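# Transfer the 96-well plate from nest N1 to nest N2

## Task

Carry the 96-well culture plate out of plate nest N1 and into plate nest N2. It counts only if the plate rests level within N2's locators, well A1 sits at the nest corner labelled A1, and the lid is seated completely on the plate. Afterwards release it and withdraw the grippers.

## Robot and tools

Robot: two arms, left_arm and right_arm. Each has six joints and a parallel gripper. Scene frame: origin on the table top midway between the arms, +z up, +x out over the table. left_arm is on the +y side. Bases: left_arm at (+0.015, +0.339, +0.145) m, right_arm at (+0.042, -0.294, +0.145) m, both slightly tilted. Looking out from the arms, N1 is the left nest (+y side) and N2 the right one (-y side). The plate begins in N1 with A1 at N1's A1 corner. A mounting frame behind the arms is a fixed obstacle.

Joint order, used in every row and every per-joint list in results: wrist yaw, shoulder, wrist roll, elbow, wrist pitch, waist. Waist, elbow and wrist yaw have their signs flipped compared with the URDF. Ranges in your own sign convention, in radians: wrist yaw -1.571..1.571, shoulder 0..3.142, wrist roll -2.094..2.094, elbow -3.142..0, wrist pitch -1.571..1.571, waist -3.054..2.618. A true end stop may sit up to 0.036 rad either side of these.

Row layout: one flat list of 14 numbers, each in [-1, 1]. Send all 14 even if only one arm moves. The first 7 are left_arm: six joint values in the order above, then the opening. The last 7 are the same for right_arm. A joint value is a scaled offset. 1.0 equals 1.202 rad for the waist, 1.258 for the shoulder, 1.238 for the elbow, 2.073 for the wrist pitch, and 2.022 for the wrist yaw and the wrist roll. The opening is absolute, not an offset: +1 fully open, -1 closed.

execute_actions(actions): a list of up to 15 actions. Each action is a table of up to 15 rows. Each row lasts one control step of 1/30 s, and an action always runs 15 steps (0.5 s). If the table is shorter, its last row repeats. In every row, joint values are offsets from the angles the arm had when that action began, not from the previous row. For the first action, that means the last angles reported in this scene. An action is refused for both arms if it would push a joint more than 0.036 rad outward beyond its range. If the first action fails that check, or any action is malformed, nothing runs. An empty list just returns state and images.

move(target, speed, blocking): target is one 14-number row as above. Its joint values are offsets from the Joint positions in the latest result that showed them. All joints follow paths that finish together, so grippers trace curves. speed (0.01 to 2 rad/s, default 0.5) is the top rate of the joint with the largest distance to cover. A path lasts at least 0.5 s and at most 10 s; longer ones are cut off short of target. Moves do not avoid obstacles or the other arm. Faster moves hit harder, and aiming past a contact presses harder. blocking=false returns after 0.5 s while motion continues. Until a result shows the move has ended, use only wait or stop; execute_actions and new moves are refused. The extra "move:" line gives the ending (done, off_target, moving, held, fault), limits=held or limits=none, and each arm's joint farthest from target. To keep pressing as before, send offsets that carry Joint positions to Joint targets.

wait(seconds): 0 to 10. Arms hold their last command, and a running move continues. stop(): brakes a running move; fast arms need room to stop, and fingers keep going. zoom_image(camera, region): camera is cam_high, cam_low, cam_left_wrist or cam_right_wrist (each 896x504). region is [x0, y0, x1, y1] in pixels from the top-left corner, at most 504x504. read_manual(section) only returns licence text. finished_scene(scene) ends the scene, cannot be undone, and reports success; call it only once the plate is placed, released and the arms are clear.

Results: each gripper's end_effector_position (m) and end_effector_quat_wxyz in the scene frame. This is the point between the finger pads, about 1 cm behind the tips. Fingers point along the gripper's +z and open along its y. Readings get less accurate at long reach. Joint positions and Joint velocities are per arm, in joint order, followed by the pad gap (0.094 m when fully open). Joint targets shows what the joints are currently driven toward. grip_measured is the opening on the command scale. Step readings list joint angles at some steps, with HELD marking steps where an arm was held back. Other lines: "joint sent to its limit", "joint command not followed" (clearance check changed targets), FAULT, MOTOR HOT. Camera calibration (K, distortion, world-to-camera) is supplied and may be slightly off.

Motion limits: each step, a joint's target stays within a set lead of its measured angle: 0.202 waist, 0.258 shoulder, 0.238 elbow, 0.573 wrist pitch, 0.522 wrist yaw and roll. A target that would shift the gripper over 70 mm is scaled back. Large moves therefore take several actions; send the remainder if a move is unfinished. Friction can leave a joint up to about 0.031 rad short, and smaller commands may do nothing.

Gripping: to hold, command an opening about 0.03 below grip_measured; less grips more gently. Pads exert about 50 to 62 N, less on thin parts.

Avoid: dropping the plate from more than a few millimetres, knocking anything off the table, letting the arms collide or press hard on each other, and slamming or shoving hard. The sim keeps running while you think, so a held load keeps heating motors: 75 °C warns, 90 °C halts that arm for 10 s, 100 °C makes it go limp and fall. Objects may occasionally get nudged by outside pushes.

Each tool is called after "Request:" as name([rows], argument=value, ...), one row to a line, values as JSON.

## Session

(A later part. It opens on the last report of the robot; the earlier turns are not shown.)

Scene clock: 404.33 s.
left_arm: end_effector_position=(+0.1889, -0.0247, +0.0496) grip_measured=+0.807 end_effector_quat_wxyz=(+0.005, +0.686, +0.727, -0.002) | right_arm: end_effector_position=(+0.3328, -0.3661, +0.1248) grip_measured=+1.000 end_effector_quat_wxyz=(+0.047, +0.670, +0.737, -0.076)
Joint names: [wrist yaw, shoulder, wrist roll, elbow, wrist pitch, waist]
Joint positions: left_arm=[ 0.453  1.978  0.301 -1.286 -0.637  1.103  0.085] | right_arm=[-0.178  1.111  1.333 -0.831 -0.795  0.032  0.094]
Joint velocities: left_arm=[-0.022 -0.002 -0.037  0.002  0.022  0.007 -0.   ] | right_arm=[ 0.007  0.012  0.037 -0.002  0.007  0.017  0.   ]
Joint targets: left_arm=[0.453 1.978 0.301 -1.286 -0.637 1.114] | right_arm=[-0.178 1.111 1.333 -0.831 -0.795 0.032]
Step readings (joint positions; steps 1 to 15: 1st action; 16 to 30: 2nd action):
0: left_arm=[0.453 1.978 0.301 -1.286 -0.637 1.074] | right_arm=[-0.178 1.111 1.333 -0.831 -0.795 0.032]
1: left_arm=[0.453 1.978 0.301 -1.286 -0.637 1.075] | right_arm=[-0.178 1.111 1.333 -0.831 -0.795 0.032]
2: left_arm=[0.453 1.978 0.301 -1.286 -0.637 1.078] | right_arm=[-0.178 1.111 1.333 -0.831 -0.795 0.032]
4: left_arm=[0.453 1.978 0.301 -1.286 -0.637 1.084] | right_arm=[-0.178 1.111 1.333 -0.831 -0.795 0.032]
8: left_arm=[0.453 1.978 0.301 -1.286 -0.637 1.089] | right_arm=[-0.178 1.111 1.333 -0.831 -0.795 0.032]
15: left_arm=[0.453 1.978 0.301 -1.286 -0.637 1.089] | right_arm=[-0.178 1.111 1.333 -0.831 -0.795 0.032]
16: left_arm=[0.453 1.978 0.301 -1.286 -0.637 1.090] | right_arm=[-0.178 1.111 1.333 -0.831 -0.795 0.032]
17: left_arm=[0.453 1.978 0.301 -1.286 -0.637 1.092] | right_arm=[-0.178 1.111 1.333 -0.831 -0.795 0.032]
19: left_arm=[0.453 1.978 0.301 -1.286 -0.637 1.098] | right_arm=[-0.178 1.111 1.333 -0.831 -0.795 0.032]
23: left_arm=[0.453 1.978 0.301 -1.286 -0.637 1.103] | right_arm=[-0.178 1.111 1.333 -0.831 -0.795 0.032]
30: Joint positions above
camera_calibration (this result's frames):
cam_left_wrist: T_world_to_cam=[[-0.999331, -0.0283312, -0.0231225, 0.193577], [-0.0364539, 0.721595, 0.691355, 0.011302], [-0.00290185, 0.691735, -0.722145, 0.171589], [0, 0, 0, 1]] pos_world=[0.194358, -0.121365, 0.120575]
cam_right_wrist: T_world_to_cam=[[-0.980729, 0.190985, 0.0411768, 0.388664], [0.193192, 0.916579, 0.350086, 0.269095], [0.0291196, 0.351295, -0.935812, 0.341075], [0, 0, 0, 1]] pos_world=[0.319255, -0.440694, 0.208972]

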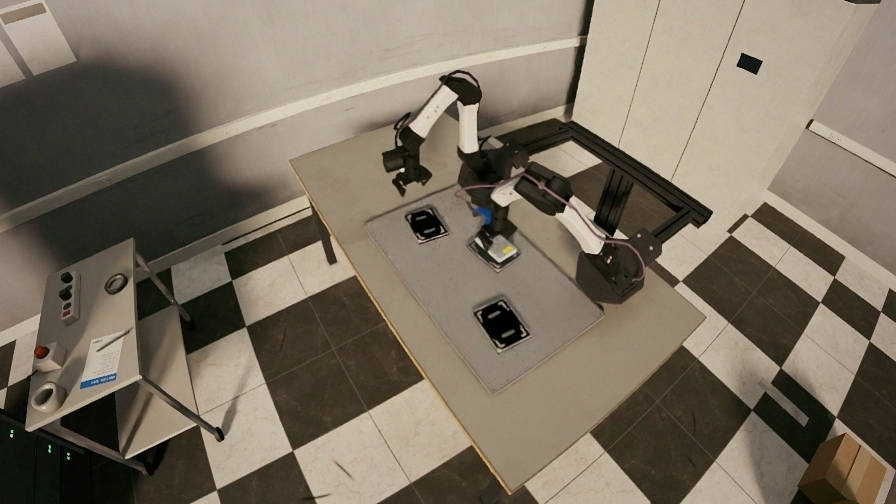

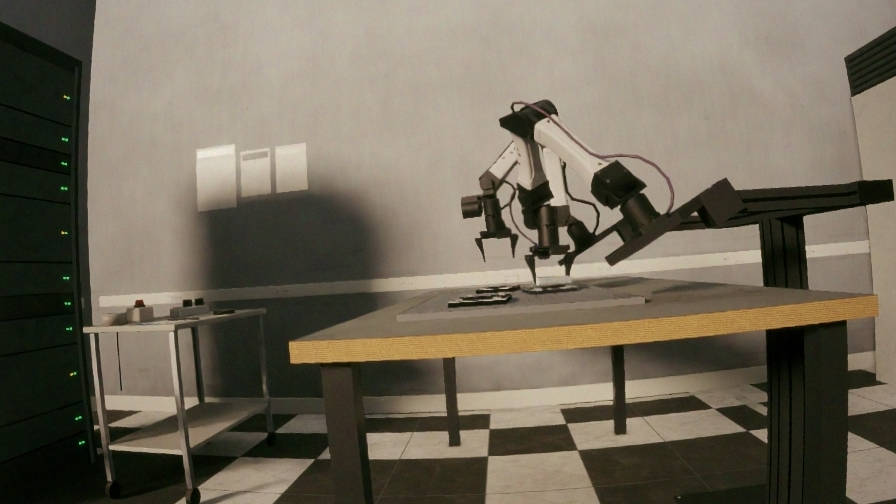

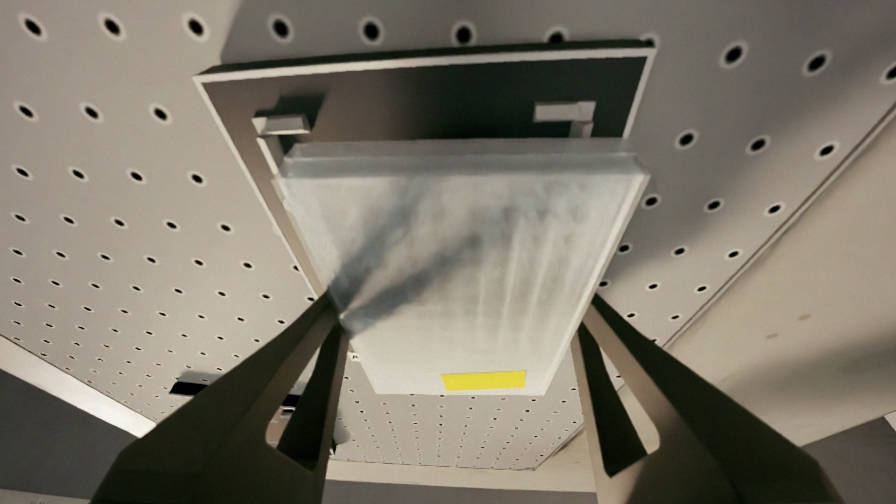

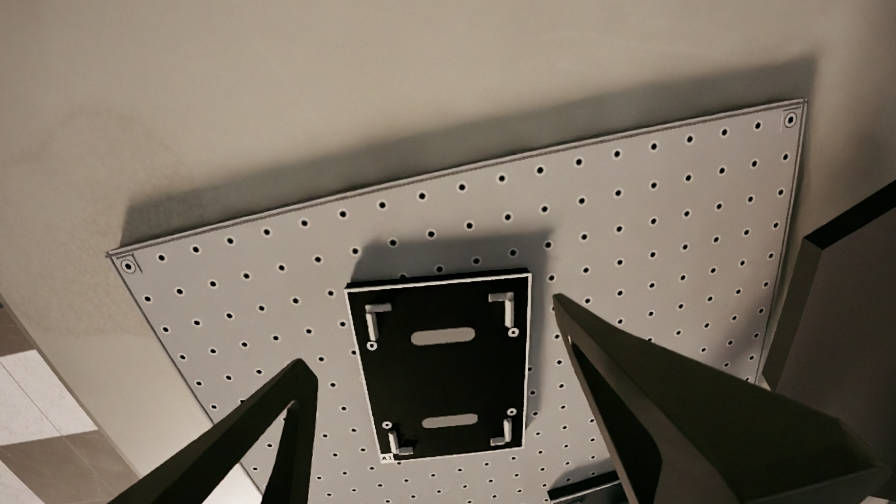

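Request:
execute_actions([
  [[0,0,0,0,0,-0.0225,0.75,0,0,0,0,0,0,1]],
  [[0,0,0,0,0,0,0.75,0,0,0,0,0,0,1]],
])

Scene clock: 408.40 s.
left_arm: end_effector_position=(+0.1966, -0.0199, +0.0458) grip_measured=+0.807 end_effector_quat_wxyz=(+0.002, +0.679, +0.735, +0.003) | right_arm: end_effector_position=(+0.3328, -0.3661, +0.1248) grip_measured=+1.000 end_effector_quat_wxyz=(+0.047, +0.670, +0.737, -0.076)
Joint names: [wrist yaw, shoulder, wrist roll, elbow, wrist pitch, waist]
Joint positions: left_arm=[ 0.452  1.978  0.301 -1.286 -0.637  1.079  0.085] | right_arm=[-0.178  1.111  1.333 -0.831 -0.795  0.032  0.094]
Joint velocities: left_arm=[ 0.022 -0.002 -0.022 -0.007 -0.081 -0.012 -0.   ] | right_arm=[ 0.081 -0.007 -0.022  0.002 -0.022  0.012  0.   ]
Joint targets: left_arm=[0.452 1.978 0.301 -1.286 -0.637 1.079] | right_arm=[-0.178 1.111 1.333 -0.831 -0.795 0.032]
Step readings (joint positions; steps 1 to 15: 1st action; 16 to 30: 2nd action):
0: left_arm=[0.453 1.978 0.301 -1.286 -0.637 1.103] | right_arm=[-0.178 1.111 1.333 -0.831 -0.795 0.032]
1: left_arm=[0.452 1.978 0.301 -1.286 -0.637 1.101] | right_arm=[-0.178 1.111 1.333 -0.831 -0.795 0.032]
2: left_arm=[0.452 1.978 0.301 -1.286 -0.637 1.098] | right_arm=[-0.178 1.111 1.333 -0.831 -0.795 0.032]
4: left_arm=[0.452 1.978 0.301 -1.286 -0.637 1.088] | right_arm=[-0.178 1.111 1.333 -0.831 -0.795 0.032]
8: left_arm=[0.452 1.978 0.301 -1.286 -0.637 1.079] | right_arm=[-0.178 1.111 1.333 -0.831 -0.795 0.032]
15: left_arm=[0.452 1.978 0.301 -1.286 -0.637 1.079] | right_arm=[-0.178 1.111 1.333 -0.831 -0.795 0.032]
16: left_arm=[0.452 1.978 0.301 -1.286 -0.637 1.079] | right_arm=[-0.178 1.111 1.333 -0.831 -0.795 0.032]
17: left_arm=[0.452 1.978 0.301 -1.286 -0.637 1.079] | right_arm=[-0.178 1.111 1.333 -0.831 -0.795 0.032]
19: left_arm=[0.452 1.978 0.301 -1.286 -0.637 1.079] | right_arm=[-0.178 1.111 1.333 -0.831 -0.795 0.032]
23: left_arm=[0.452 1.978 0.301 -1.286 -0.637 1.079] | right_arm=[-0.178 1.111 1.333 -0.831 -0.795 0.032]
30: Joint positions above
camera_calibration (this result's frames):
cam_left_wrist: T_world_to_cam=[[-0.998486, -0.0490865, -0.024805, 0.200809], [-0.0524163, 0.71277, 0.699436, 0.0133546], [-0.0166526, 0.699678, -0.714264, 0.16798], [0, 0, 0, 1]] pos_world=[0.204003, -0.117194, 0.115623]
cam_right_wrist: T_world_to_cam=[[-0.980729, 0.190985, 0.0411768, 0.388664], [0.193192, 0.916579, 0.350086, 0.269095], [0.0291196, 0.351295, -0.935812, 0.341075], [0, 0, 0, 1]] pos_world=[0.319255, -0.440694, 0.208972]

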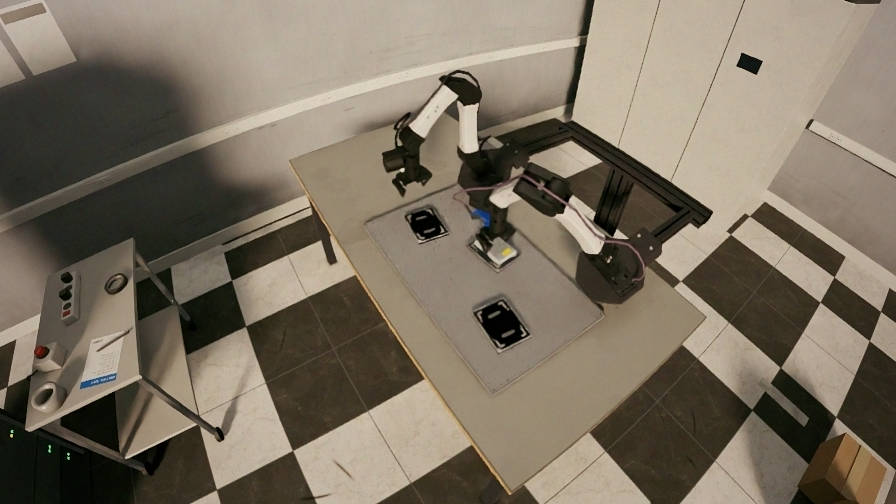

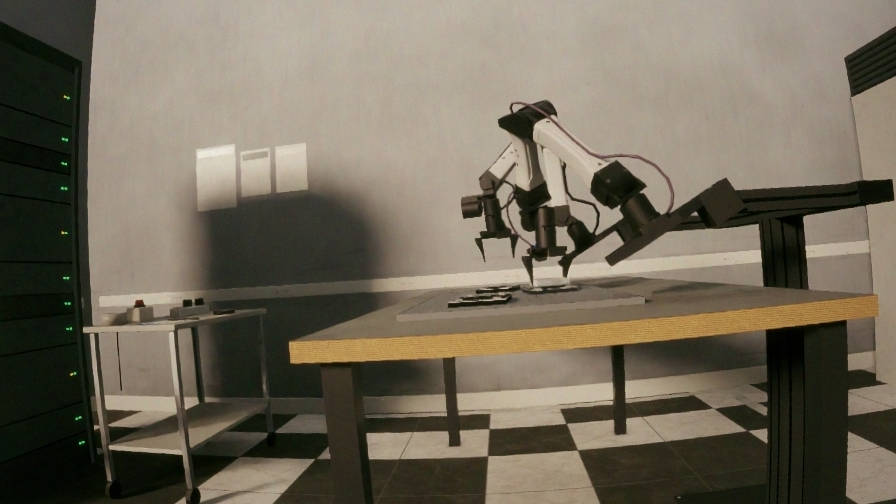

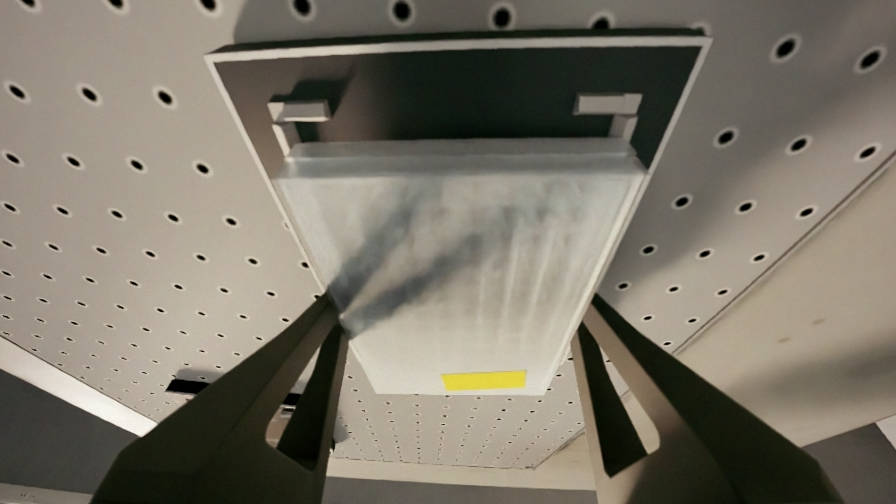

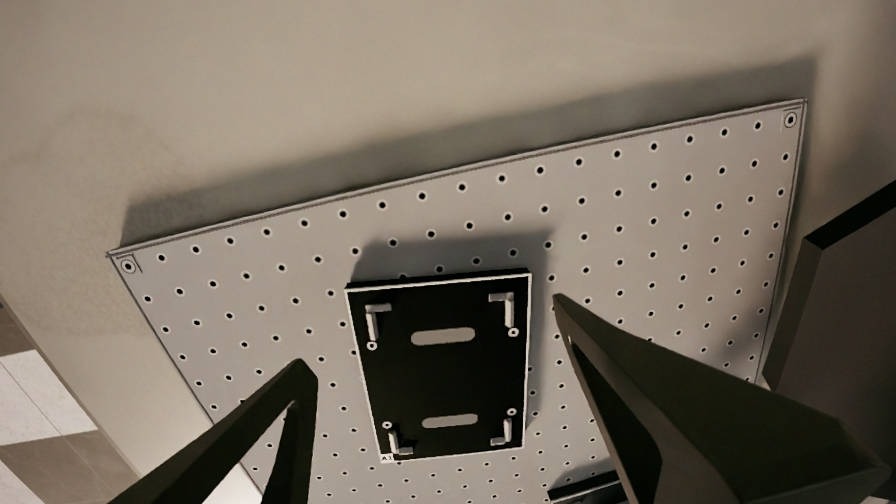

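Request:
move(target=[0,0.028,0,0,0.014,0,0.75,0,0,0,0,0,0,1], speed=0.02)

Scene clock: 414.97 s.
left_arm: end_effector_position=(+0.1952, -0.0208, +0.0427) grip_measured=+0.807 end_effector_quat_wxyz=(+0.001, +0.679, +0.734, +0.002) | right_arm: end_effector_position=(+0.3328, -0.3661, +0.1248) grip_measured=+1.000 end_effector_quat_wxyz=(+0.047, +0.670, +0.737, -0.076)
Joint names: [wrist yaw, shoulder, wrist roll, elbow, wrist pitch, waist]
Joint positions: left_arm=[ 0.451  1.987  0.302 -1.286 -0.628  1.079  0.085] | right_arm=[-0.178  1.111  1.333 -0.831 -0.795  0.032  0.094]
Joint velocities: left_arm=[ 0.022 -0.017  0.022  0.007 -0.051 -0.002 -0.001] | right_arm=[ 0.051  0.002 -0.081 -0.007 -0.007  0.007  0.   ]
Joint targets: left_arm=[0.452 2.013 0.301 -1.286 -0.608 1.079] | right_arm=[-0.178 1.111 1.333 -0.831 -0.795 0.032]
move: off_target (left_arm); limits=none; left_arm: farthest joint: the shoulder, 0.026 radians from its target (0.035 radians at the start); right_arm: farthest joint: the waist, 0.000 radians from its target (0.000 radians at the start)
camera_calibration (this result's frames):
cam_left_wrist: T_world_to_cam=[[-0.99856, -0.048162, -0.0236104, 0.199273], [-0.0509212, 0.712888, 0.699426, 0.0158016], [-0.0168542, 0.699622, -0.714315, 0.166491], [0, 0, 0, 1]] pos_world=[0.202597, -0.118148, 0.112579]
cam_right_wrist: T_world_to_cam=[[-0.980729, 0.190985, 0.0411768, 0.388664], [0.193192, 0.916579, 0.350086, 0.269095], [0.0291196, 0.351295, -0.935812, 0.341075], [0, 0, 0, 1]] pos_world=[0.319255, -0.440694, 0.208972]

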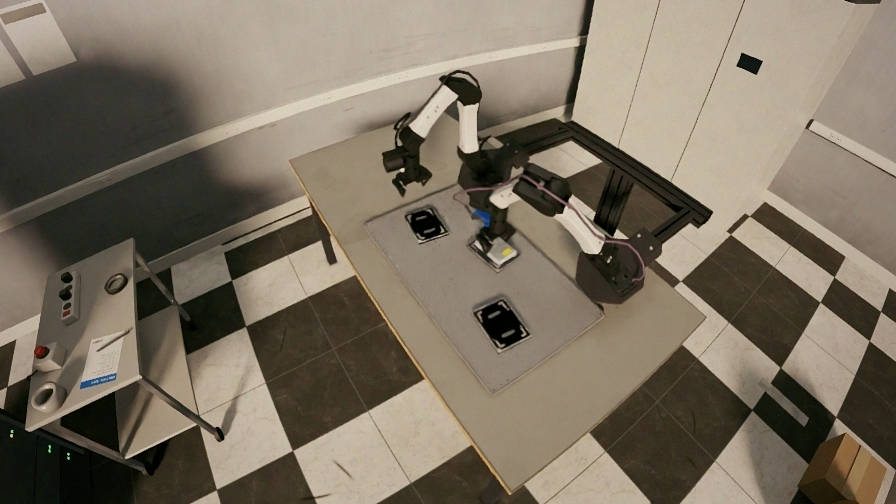

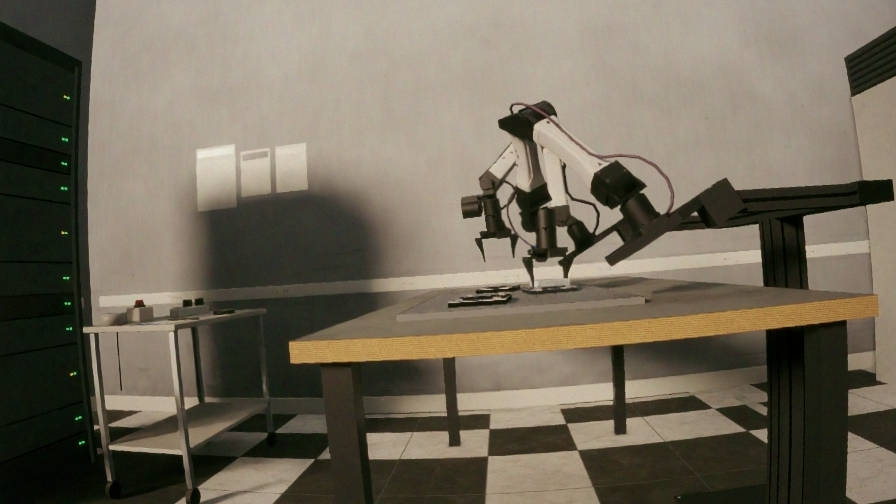

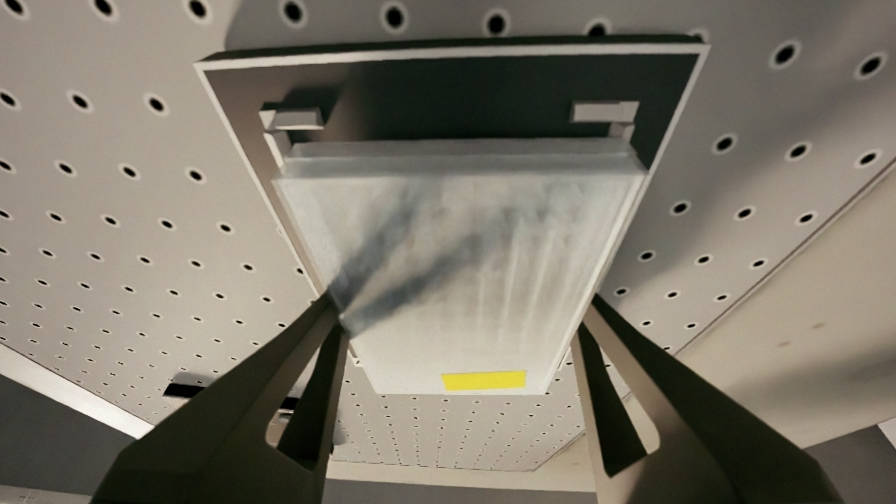

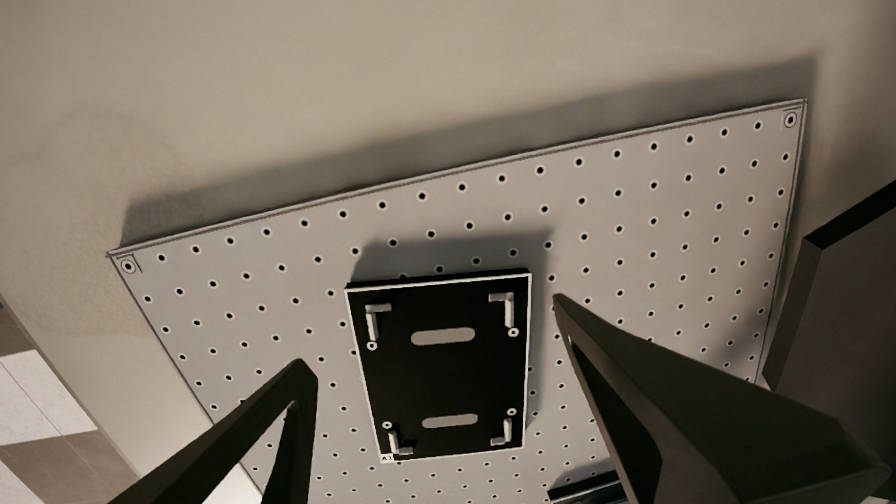

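Request:
execute_actions([
  [[0,0,0,-0.028,0,0,0.75,0,0,0,0,0,0,1]],
  [[0,0,0,0,0,0,0.75,0,0,0,0,0,0,1]],
])

Scene clock: 421.40 s.
left_arm: end_effector_position=(+0.1983, -0.0255, +0.0453) grip_measured=+0.807 end_effector_quat_wxyz=(+0.007, +0.677, +0.736, -0.001) | right_arm: end_effector_position=(+0.3328, -0.3661, +0.1248) grip_measured=+1.000 end_effector_quat_wxyz=(+0.047, +0.670, +0.737, -0.076)
Joint names: [wrist yaw, shoulder, wrist roll, elbow, wrist pitch, waist]
Joint positions: left_arm=[ 0.451  1.987  0.302 -1.301 -0.629  1.079  0.085] | right_arm=[-0.178  1.111  1.333 -0.831 -0.795  0.032  0.094]
Joint velocities: left_arm=[-0.007  0.007 -0.037  0.007 -0.037  0.007 -0.001] | right_arm=[-0.007 -0.002 -0.022 -0.002 -0.007  0.007  0.   ]
Joint targets: left_arm=[0.451 1.987 0.302 -1.301 -0.629 1.079] | right_arm=[-0.178 1.111 1.333 -0.831 -0.795 0.032]
Step readings (joint positions; steps 1 to 15: 1st action; 16 to 30: 2nd action):
0: left_arm=[0.451 1.987 0.302 -1.286 -0.628 1.079] | right_arm=[-0.178 1.111 1.333 -0.831 -0.795 0.032]
1: left_arm=[0.451 1.987 0.302 -1.288 -0.629 1.079] | right_arm=[-0.178 1.111 1.333 -0.831 -0.795 0.032]
2: left_arm=[0.451 1.987 0.302 -1.291 -0.629 1.079] | right_arm=[-0.178 1.111 1.333 -0.831 -0.795 0.032]
4: left_arm=[0.451 1.987 0.302 -1.298 -0.629 1.079] | right_arm=[-0.178 1.111 1.333 -0.831 -0.795 0.032]
8: left_arm=[0.451 1.987 0.302 -1.301 -0.629 1.079] | right_arm=[-0.178 1.111 1.333 -0.831 -0.795 0.032]
15: left_arm=[0.451 1.987 0.302 -1.301 -0.629 1.079] | right_arm=[-0.178 1.111 1.333 -0.831 -0.795 0.032]
16: left_arm=[0.451 1.987 0.302 -1.301 -0.629 1.079] | right_arm=[-0.178 1.111 1.333 -0.831 -0.795 0.032]
17: left_arm=[0.451 1.987 0.302 -1.301 -0.629 1.079] | right_arm=[-0.178 1.111 1.333 -0.831 -0.795 0.032]
19: left_arm=[0.451 1.987 0.302 -1.301 -0.629 1.079] | right_arm=[-0.178 1.111 1.333 -0.831 -0.795 0.032]
23: left_arm=[0.451 1.987 0.302 -1.301 -0.629 1.079] | right_arm=[-0.178 1.111 1.333 -0.831 -0.795 0.032]
30: Joint positions above
camera_calibration (this result's frames):
cam_left_wrist: T_world_to_cam=[[-0.998161, -0.0542006, -0.027132, 0.202159], [-0.0579058, 0.720452, 0.691083, 0.0193829], [-0.0179098, 0.691384, -0.722266, 0.172012], [0, 0, 0, 1]] pos_world=[0.20599, -0.121934, 0.116328]
cam_right_wrist: T_world_to_cam=[[-0.980729, 0.190985, 0.0411768, 0.388664], [0.193192, 0.916579, 0.350086, 0.269095], [0.0291196, 0.351295, -0.935812, 0.341075], [0, 0, 0, 1]] pos_world=[0.319255, -0.440694, 0.208972]

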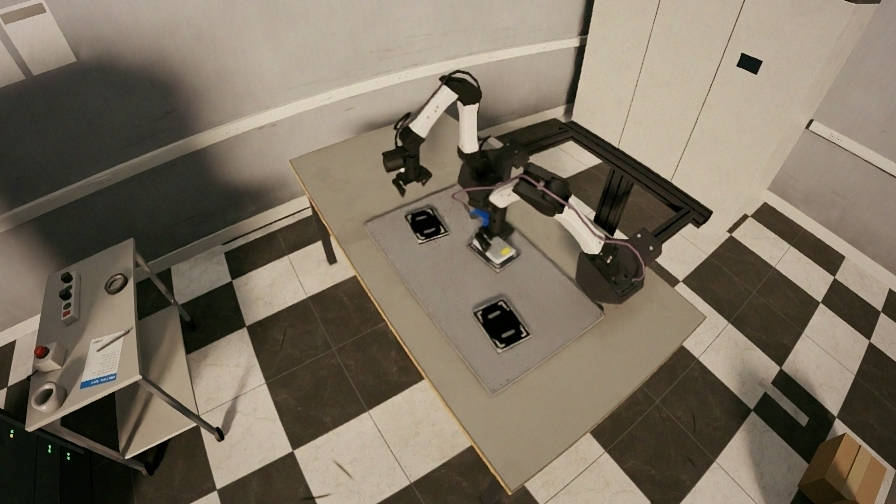

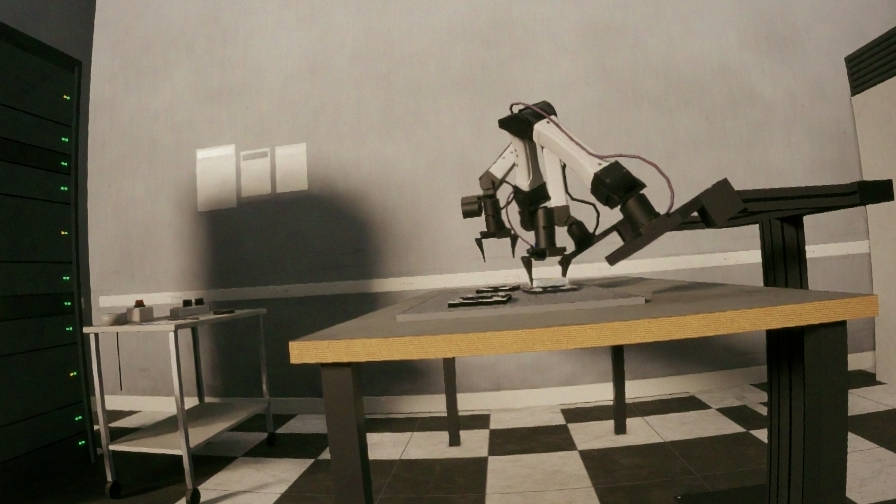

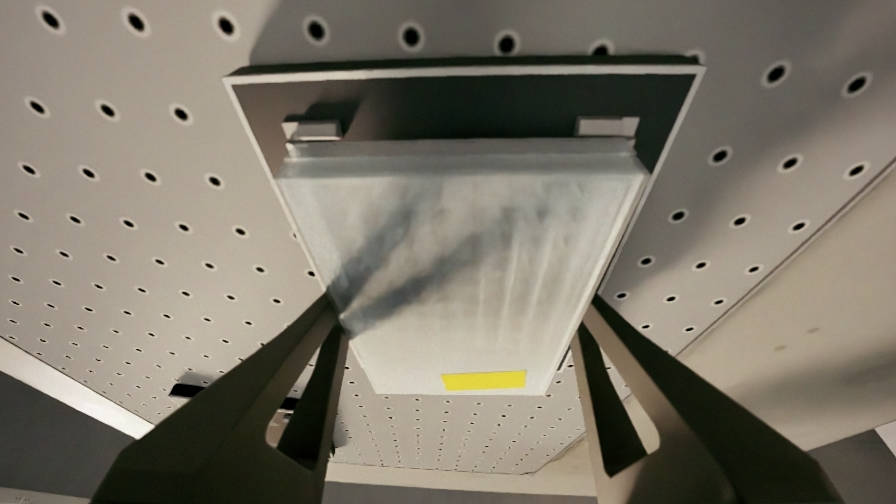

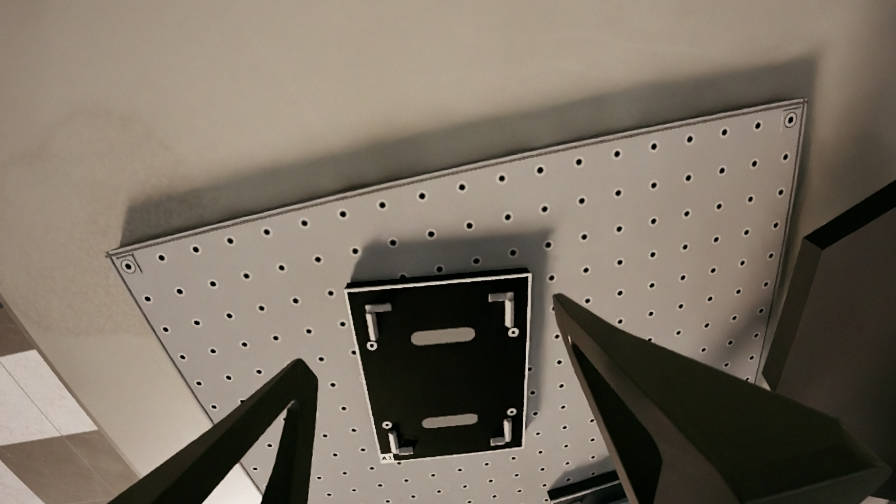

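Request:
execute_actions([
  [[0,0,0,0,0.011,0,0.75,0,0,0,0,0,0,1]],
  [[0,0.012,0,0,0,0,0.75,0,0,0,0,0,0,1],[0,0.016,0,0,0,0,0.75,0,0,0,0,0,0,1],[0,0.02,0,0,0,0,0.75,0,0,0,0,0,0,1],[0,0.023,0,0,0,0,0.75,0,0,0,0,0,0,1]],
])

Scene clock: 429.27 s.
left_arm: end_effector_position=(+0.1970, -0.0266, +0.0415) grip_measured=+0.807 end_effector_quat_wxyz=(+0.007, +0.677, +0.736, -0.000) | right_arm: end_effector_position=(+0.3328, -0.3661, +0.1248) grip_measured=+1.000 end_effector_quat_wxyz=(+0.047, +0.670, +0.737, -0.076)
Joint names: [wrist yaw, shoulder, wrist roll, elbow, wrist pitch, waist]
Joint positions: left_arm=[ 0.452  1.999  0.303 -1.301 -0.618  1.079  0.085] | right_arm=[-0.178  1.111  1.333 -0.831 -0.795  0.032  0.094]
Joint velocities: left_arm=[-0.022 -0.002 -0.037  0.012 -0.066  0.002  0.001] | right_arm=[ 0.037 -0.017  0.022  0.002 -0.051 -0.002  0.   ]
Joint targets: left_arm=[0.451 2.016 0.302 -1.301 -0.620 1.079] | right_arm=[-0.178 1.111 1.333 -0.831 -0.795 0.032]
Step readings (joint positions; steps 1 to 15: 1st action; 16 to 30: 2nd action):
0: left_arm=[0.451 1.987 0.302 -1.301 -0.629 1.079] | right_arm=[-0.178 1.111 1.333 -0.831 -0.795 0.032]
1: left_arm=[0.451 1.987 0.302 -1.301 -0.629 1.079] | right_arm=[-0.178 1.111 1.333 -0.831 -0.795 0.032]
2: left_arm=[0.451 1.987 0.302 -1.301 -0.627 1.079] | right_arm=[-0.178 1.111 1.333 -0.831 -0.795 0.032]
4: left_arm=[0.451 1.987 0.302 -1.301 -0.624 1.079] | right_arm=[-0.178 1.111 1.333 -0.831 -0.795 0.032]
8: left_arm=[0.451 1.987 0.302 -1.301 -0.621 1.079] | right_arm=[-0.178 1.111 1.333 -0.831 -0.795 0.032]
15: left_arm=[0.451 1.987 0.302 -1.301 -0.620 1.079] | right_arm=[-0.178 1.111 1.333 -0.831 -0.795 0.032]
16: left_arm=[0.451 1.987 0.302 -1.301 -0.620 1.079] | right_arm=[-0.178 1.111 1.333 -0.831 -0.795 0.032]
17: left_arm=[0.451 1.987 0.302 -1.301 -0.620 1.079] | right_arm=[-0.178 1.111 1.333 -0.831 -0.795 0.032]
19: left_arm=[0.451 1.990 0.302 -1.301 -0.620 1.079] | right_arm=[-0.178 1.111 1.333 -0.831 -0.795 0.032]
23: left_arm=[0.452 1.999 0.303 -1.301 -0.618 1.079] | right_arm=[-0.178 1.111 1.333 -0.831 -0.795 0.032]
30: Joint positions above
camera_calibration (this result's frames):
cam_left_wrist: T_world_to_cam=[[-0.998192, -0.0530604, -0.0282251, 0.200776], [-0.0578324, 0.720212, 0.691339, 0.0227073], [-0.0163547, 0.691722, -0.721979, 0.169703], [0, 0, 0, 1]] pos_world=[0.204502, -0.123088, 0.11249]
cam_right_wrist: T_world_to_cam=[[-0.980729, 0.190985, 0.0411768, 0.388664], [0.193192, 0.916579, 0.350086, 0.269095], [0.0291196, 0.351295, -0.935812, 0.341075], [0, 0, 0, 1]] pos_world=[0.319255, -0.440694, 0.208972]

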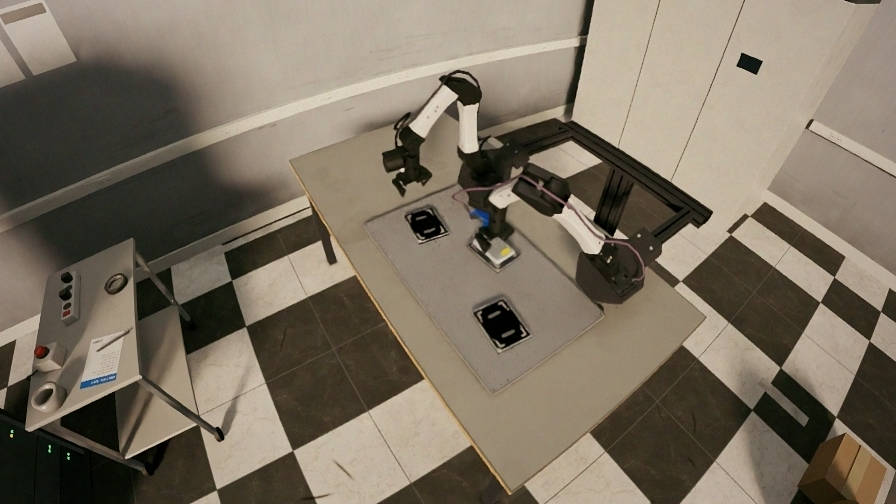

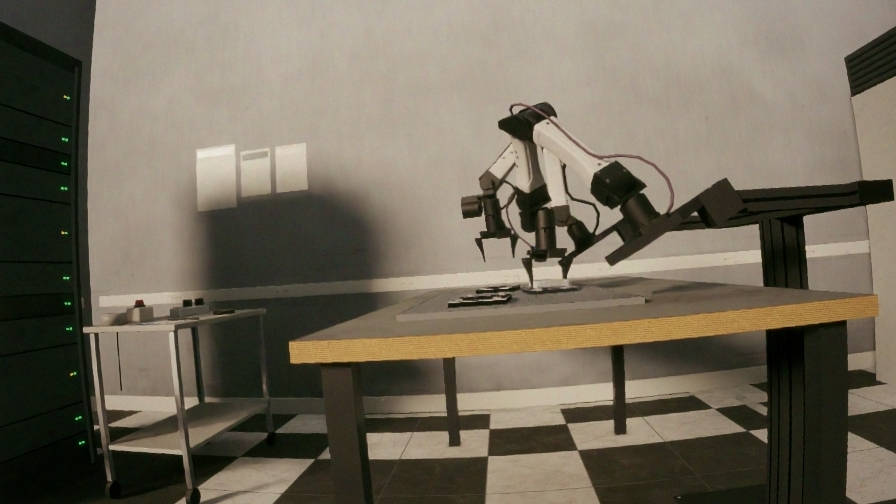

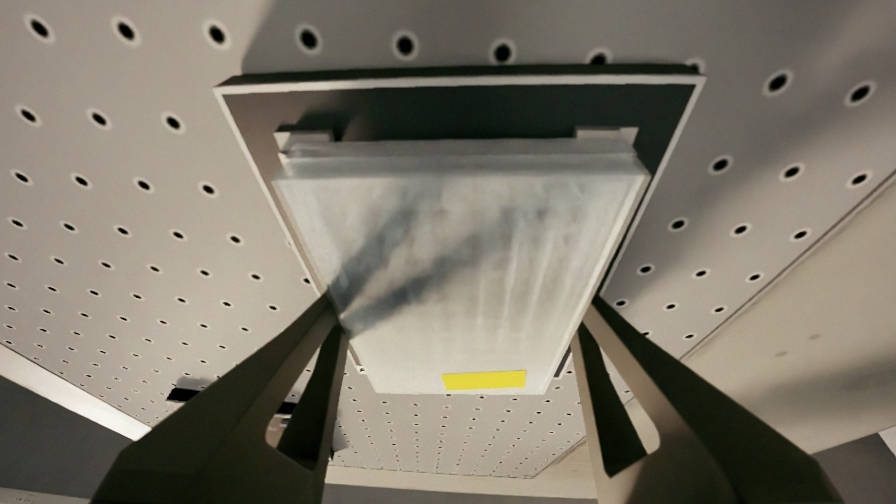

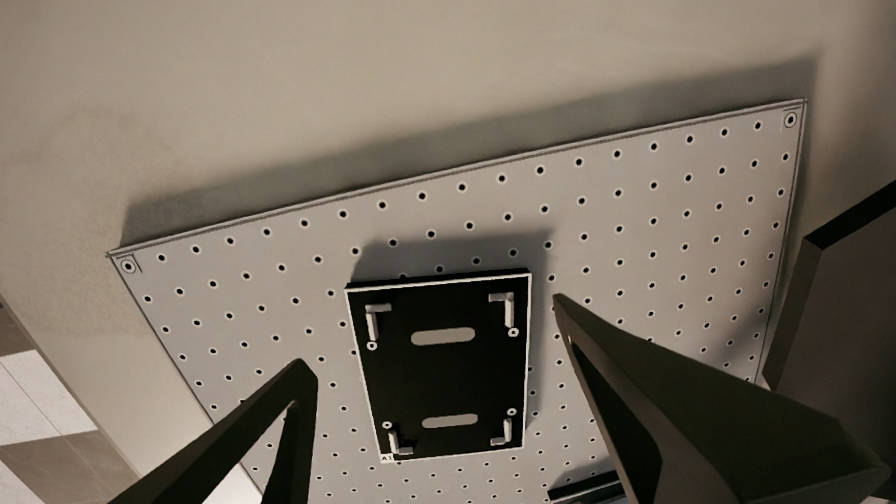

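Request:
execute_actions([
  [[0,0,0,0.019,0,0,0.75,0,0,0,0,0,0,1]],
  [[0,0,0,0,0,0,0.75,0,0,0,0,0,0,1]],
])

Scene clock: 437.77 s.
left_arm: end_effector_position=(+0.1970, -0.0266, +0.0415) grip_measured=+0.807 end_effector_quat_wxyz=(+0.007, +0.677, +0.736, -0.000) | right_arm: end_effector_position=(+0.3328, -0.3661, +0.1248) grip_measured=+1.000 end_effector_quat_wxyz=(+0.047, +0.670, +0.737, -0.076)
Joint names: [wrist yaw, shoulder, wrist roll, elbow, wrist pitch, waist]
Joint positions: left_arm=[ 0.452  1.999  0.303 -1.301 -0.618  1.079  0.085] | right_arm=[-0.178  1.111  1.333 -0.831 -0.795  0.032  0.094]
Joint velocities: left_arm=[ 0.051  0.012 -0.022  0.022 -0.037  0.007  0.   ] | right_arm=[ 0.066 -0.022  0.051 -0.012  0.007 -0.017  0.   ]
Joint targets: left_arm=[0.452 1.999 0.303 -1.301 -0.618 1.079] | right_arm=[-0.178 1.111 1.333 -0.831 -0.795 0.032]
Step readings (joint positions; steps 1 to 15: 1st action; 16 to 30: 2nd action):
0: left_arm=[0.452 1.999 0.303 -1.301 -0.618 1.079] | right_arm=[-0.178 1.111 1.333 -0.831 -0.795 0.032]
1: left_arm=[0.452 1.999 0.303 -1.301 -0.618 1.079] | right_arm=[-0.178 1.111 1.333 -0.831 -0.795 0.032]
2: left_arm=[0.452 1.999 0.303 -1.301 -0.618 1.079] | right_arm=[-0.178 1.111 1.333 -0.831 -0.795 0.032]
4: left_arm=[0.452 1.999 0.303 -1.301 -0.618 1.079] | right_arm=[-0.178 1.111 1.333 -0.831 -0.795 0.032]
8: left_arm=[0.452 1.999 0.303 -1.301 -0.618 1.079] | right_arm=[-0.178 1.111 1.333 -0.831 -0.795 0.032]
15: left_arm=[0.452 1.999 0.303 -1.301 -0.618 1.079] | right_arm=[-0.178 1.111 1.333 -0.831 -0.795 0.032]
16: left_arm=[0.452 1.999 0.303 -1.301 -0.618 1.079] | right_arm=[-0.178 1.111 1.333 -0.831 -0.795 0.032]
17: left_arm=[0.452 1.999 0.303 -1.301 -0.618 1.079] | right_arm=[-0.178 1.111 1.333 -0.831 -0.795 0.032]
19: left_arm=[0.452 1.999 0.303 -1.301 -0.618 1.079] | right_arm=[-0.178 1.111 1.333 -0.831 -0.795 0.032]
23: left_arm=[0.452 1.999 0.303 -1.301 -0.618 1.079] | right_arm=[-0.178 1.111 1.333 -0.831 -0.795 0.032]
30: Joint positions above
camera_calibration (this result's frames):
cam_left_wrist: T_world_to_cam=[[-0.998192, -0.0530604, -0.0282251, 0.200776], [-0.0578324, 0.720212, 0.691339, 0.0227073], [-0.0163547, 0.691722, -0.721979, 0.169703], [0, 0, 0, 1]] pos_world=[0.204502, -0.123088, 0.11249]
cam_right_wrist: T_world_to_cam=[[-0.980729, 0.190985, 0.0411768, 0.388664], [0.193192, 0.916579, 0.350086, 0.269095], [0.0291196, 0.351295, -0.935812, 0.341075], [0, 0, 0, 1]] pos_world=[0.319255, -0.440694, 0.208972]

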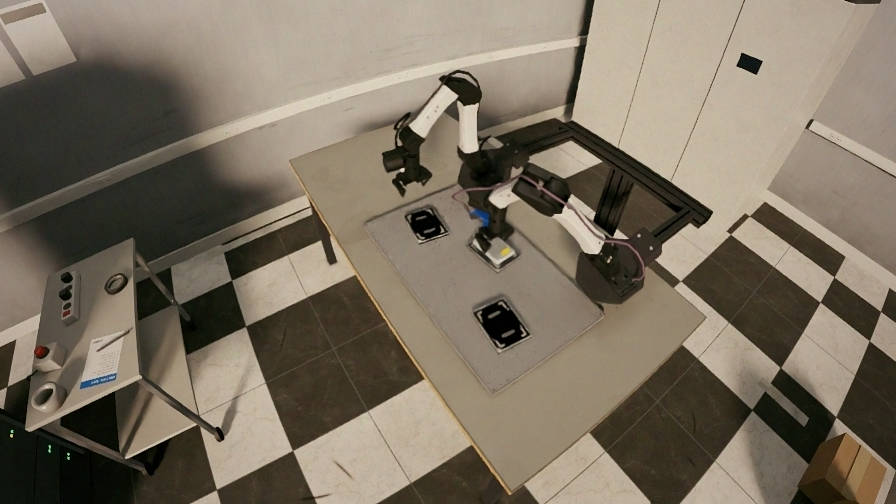

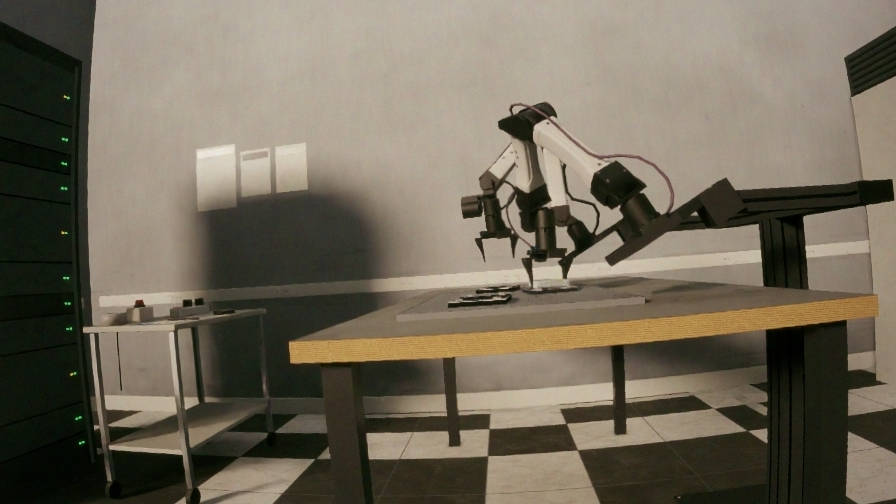

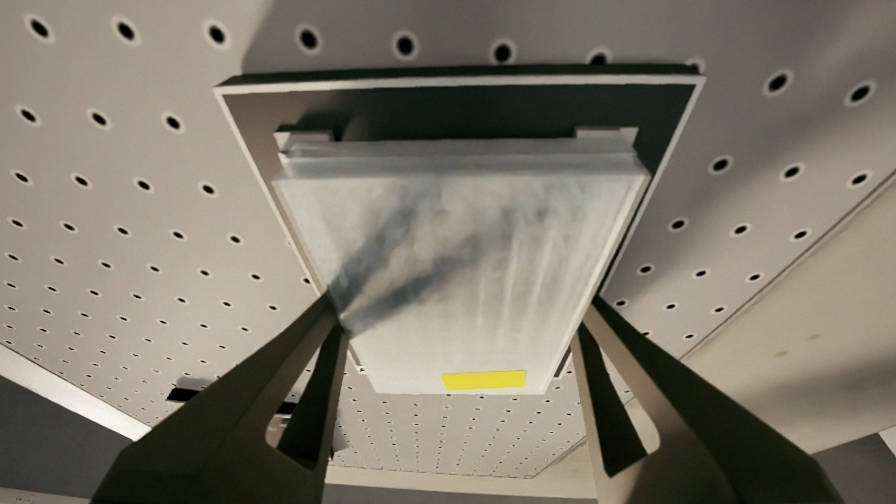

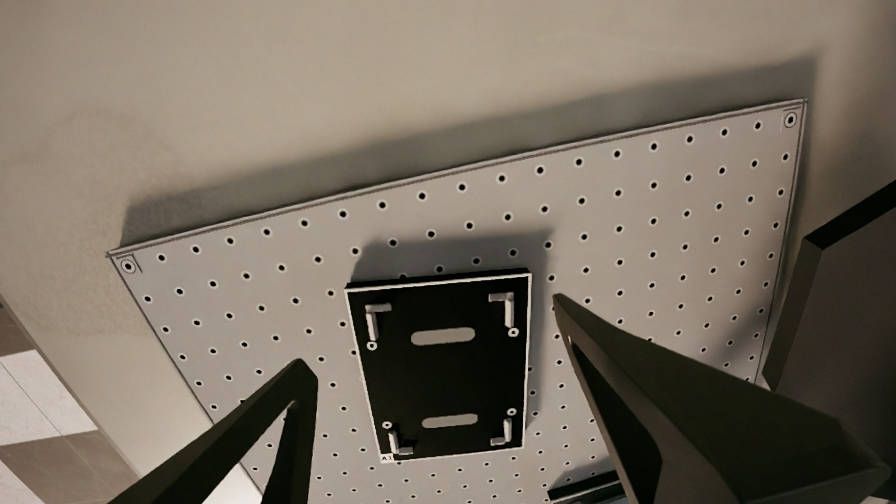

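Request:
execute_actions([
  [[0,0,0,0,-0.014,0,0.75,0,0,0,0,0,0,1]],
  [[0,0,0,0,0,0,0.75,0,0,0,0,0,0,1]],
])

Scene clock: 441.60 s.
left_arm: end_effector_position=(+0.1970, -0.0266, +0.0415) grip_measured=+0.807 end_effector_quat_wxyz=(+0.007, +0.677, +0.736, -0.000) | right_arm: end_effector_position=(+0.3328, -0.3661, +0.1248) grip_measured=+1.000 end_effector_quat_wxyz=(+0.047, +0.670, +0.737, -0.076)
Joint names: [wrist yaw, shoulder, wrist roll, elbow, wrist pitch, waist]
Joint positions: left_arm=[ 0.452  1.999  0.303 -1.301 -0.618  1.079  0.085] | right_arm=[-0.178  1.111  1.333 -0.831 -0.795  0.032  0.094]
Joint velocities: left_arm=[-0.051  0.012  0.007 -0.012 -0.007 -0.007  0.   ] | right_arm=[-0.007  0.012 -0.007  0.002 -0.022  0.002  0.   ]
Joint targets: left_arm=[0.452 1.999 0.303 -1.301 -0.618 1.079] | right_arm=[-0.178 1.111 1.333 -0.831 -0.795 0.032]
Step readings (joint positions; steps 1 to 15: 1st action; 16 to 30: 2nd action):
0: left_arm=[0.452 1.999 0.303 -1.301 -0.618 1.079] | right_arm=[-0.178 1.111 1.333 -0.831 -0.795 0.032]
1: left_arm=[0.452 1.999 0.303 -1.301 -0.618 1.079] | right_arm=[-0.178 1.111 1.333 -0.831 -0.795 0.032]
2: left_arm=[0.452 1.999 0.303 -1.301 -0.618 1.079] | right_arm=[-0.178 1.111 1.333 -0.831 -0.795 0.032]
4: left_arm=[0.452 1.999 0.303 -1.301 -0.618 1.079] | right_arm=[-0.178 1.111 1.333 -0.831 -0.795 0.032]
8: left_arm=[0.452 1.999 0.303 -1.301 -0.618 1.079] | right_arm=[-0.178 1.111 1.333 -0.831 -0.795 0.032]
15: left_arm=[0.452 1.999 0.303 -1.301 -0.618 1.079] | right_arm=[-0.178 1.111 1.333 -0.831 -0.795 0.032]
16: left_arm=[0.452 1.999 0.303 -1.301 -0.618 1.079] | right_arm=[-0.178 1.111 1.333 -0.831 -0.795 0.032]
17: left_arm=[0.452 1.999 0.303 -1.301 -0.618 1.079] | right_arm=[-0.178 1.111 1.333 -0.831 -0.795 0.032]
19: left_arm=[0.452 1.999 0.303 -1.301 -0.618 1.079] | right_arm=[-0.178 1.111 1.333 -0.831 -0.795 0.032]
23: left_arm=[0.452 1.999 0.303 -1.301 -0.618 1.079] | right_arm=[-0.178 1.111 1.333 -0.831 -0.795 0.032]
30: Joint positions above
camera_calibration (this result's frames):
cam_left_wrist: T_world_to_cam=[[-0.998192, -0.0530604, -0.0282251, 0.200776], [-0.0578324, 0.720212, 0.691339, 0.0227073], [-0.0163547, 0.691722, -0.721979, 0.169703], [0, 0, 0, 1]] pos_world=[0.204502, -0.123088, 0.11249]
cam_right_wrist: T_world_to_cam=[[-0.980729, 0.190985, 0.0411768, 0.388664], [0.193192, 0.916579, 0.350086, 0.269095], [0.0291196, 0.351295, -0.935812, 0.341075], [0, 0, 0, 1]] pos_world=[0.319255, -0.440694, 0.208972]

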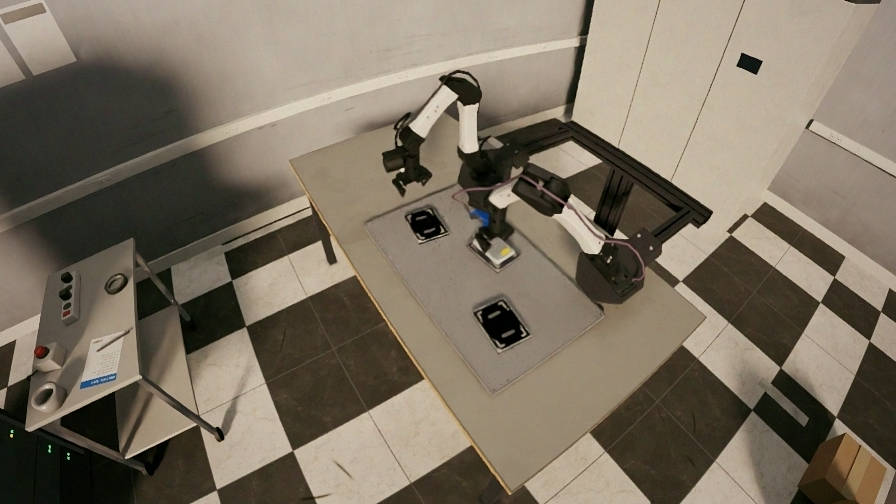

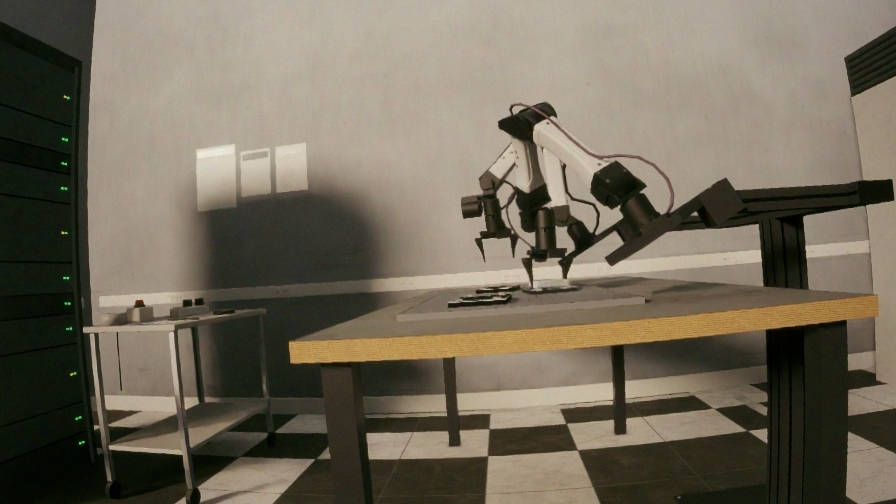

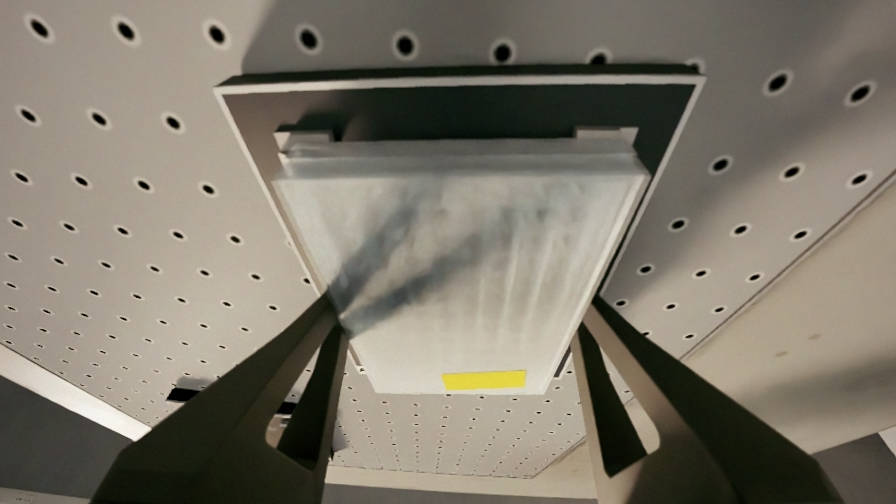

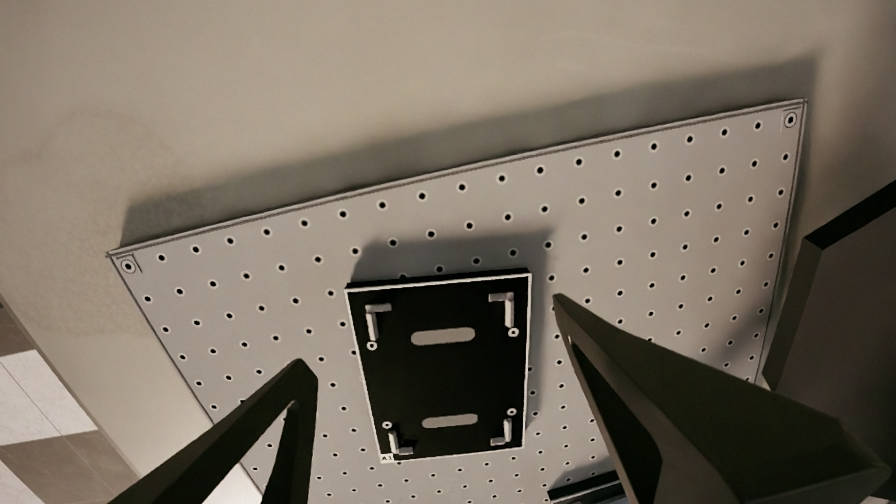

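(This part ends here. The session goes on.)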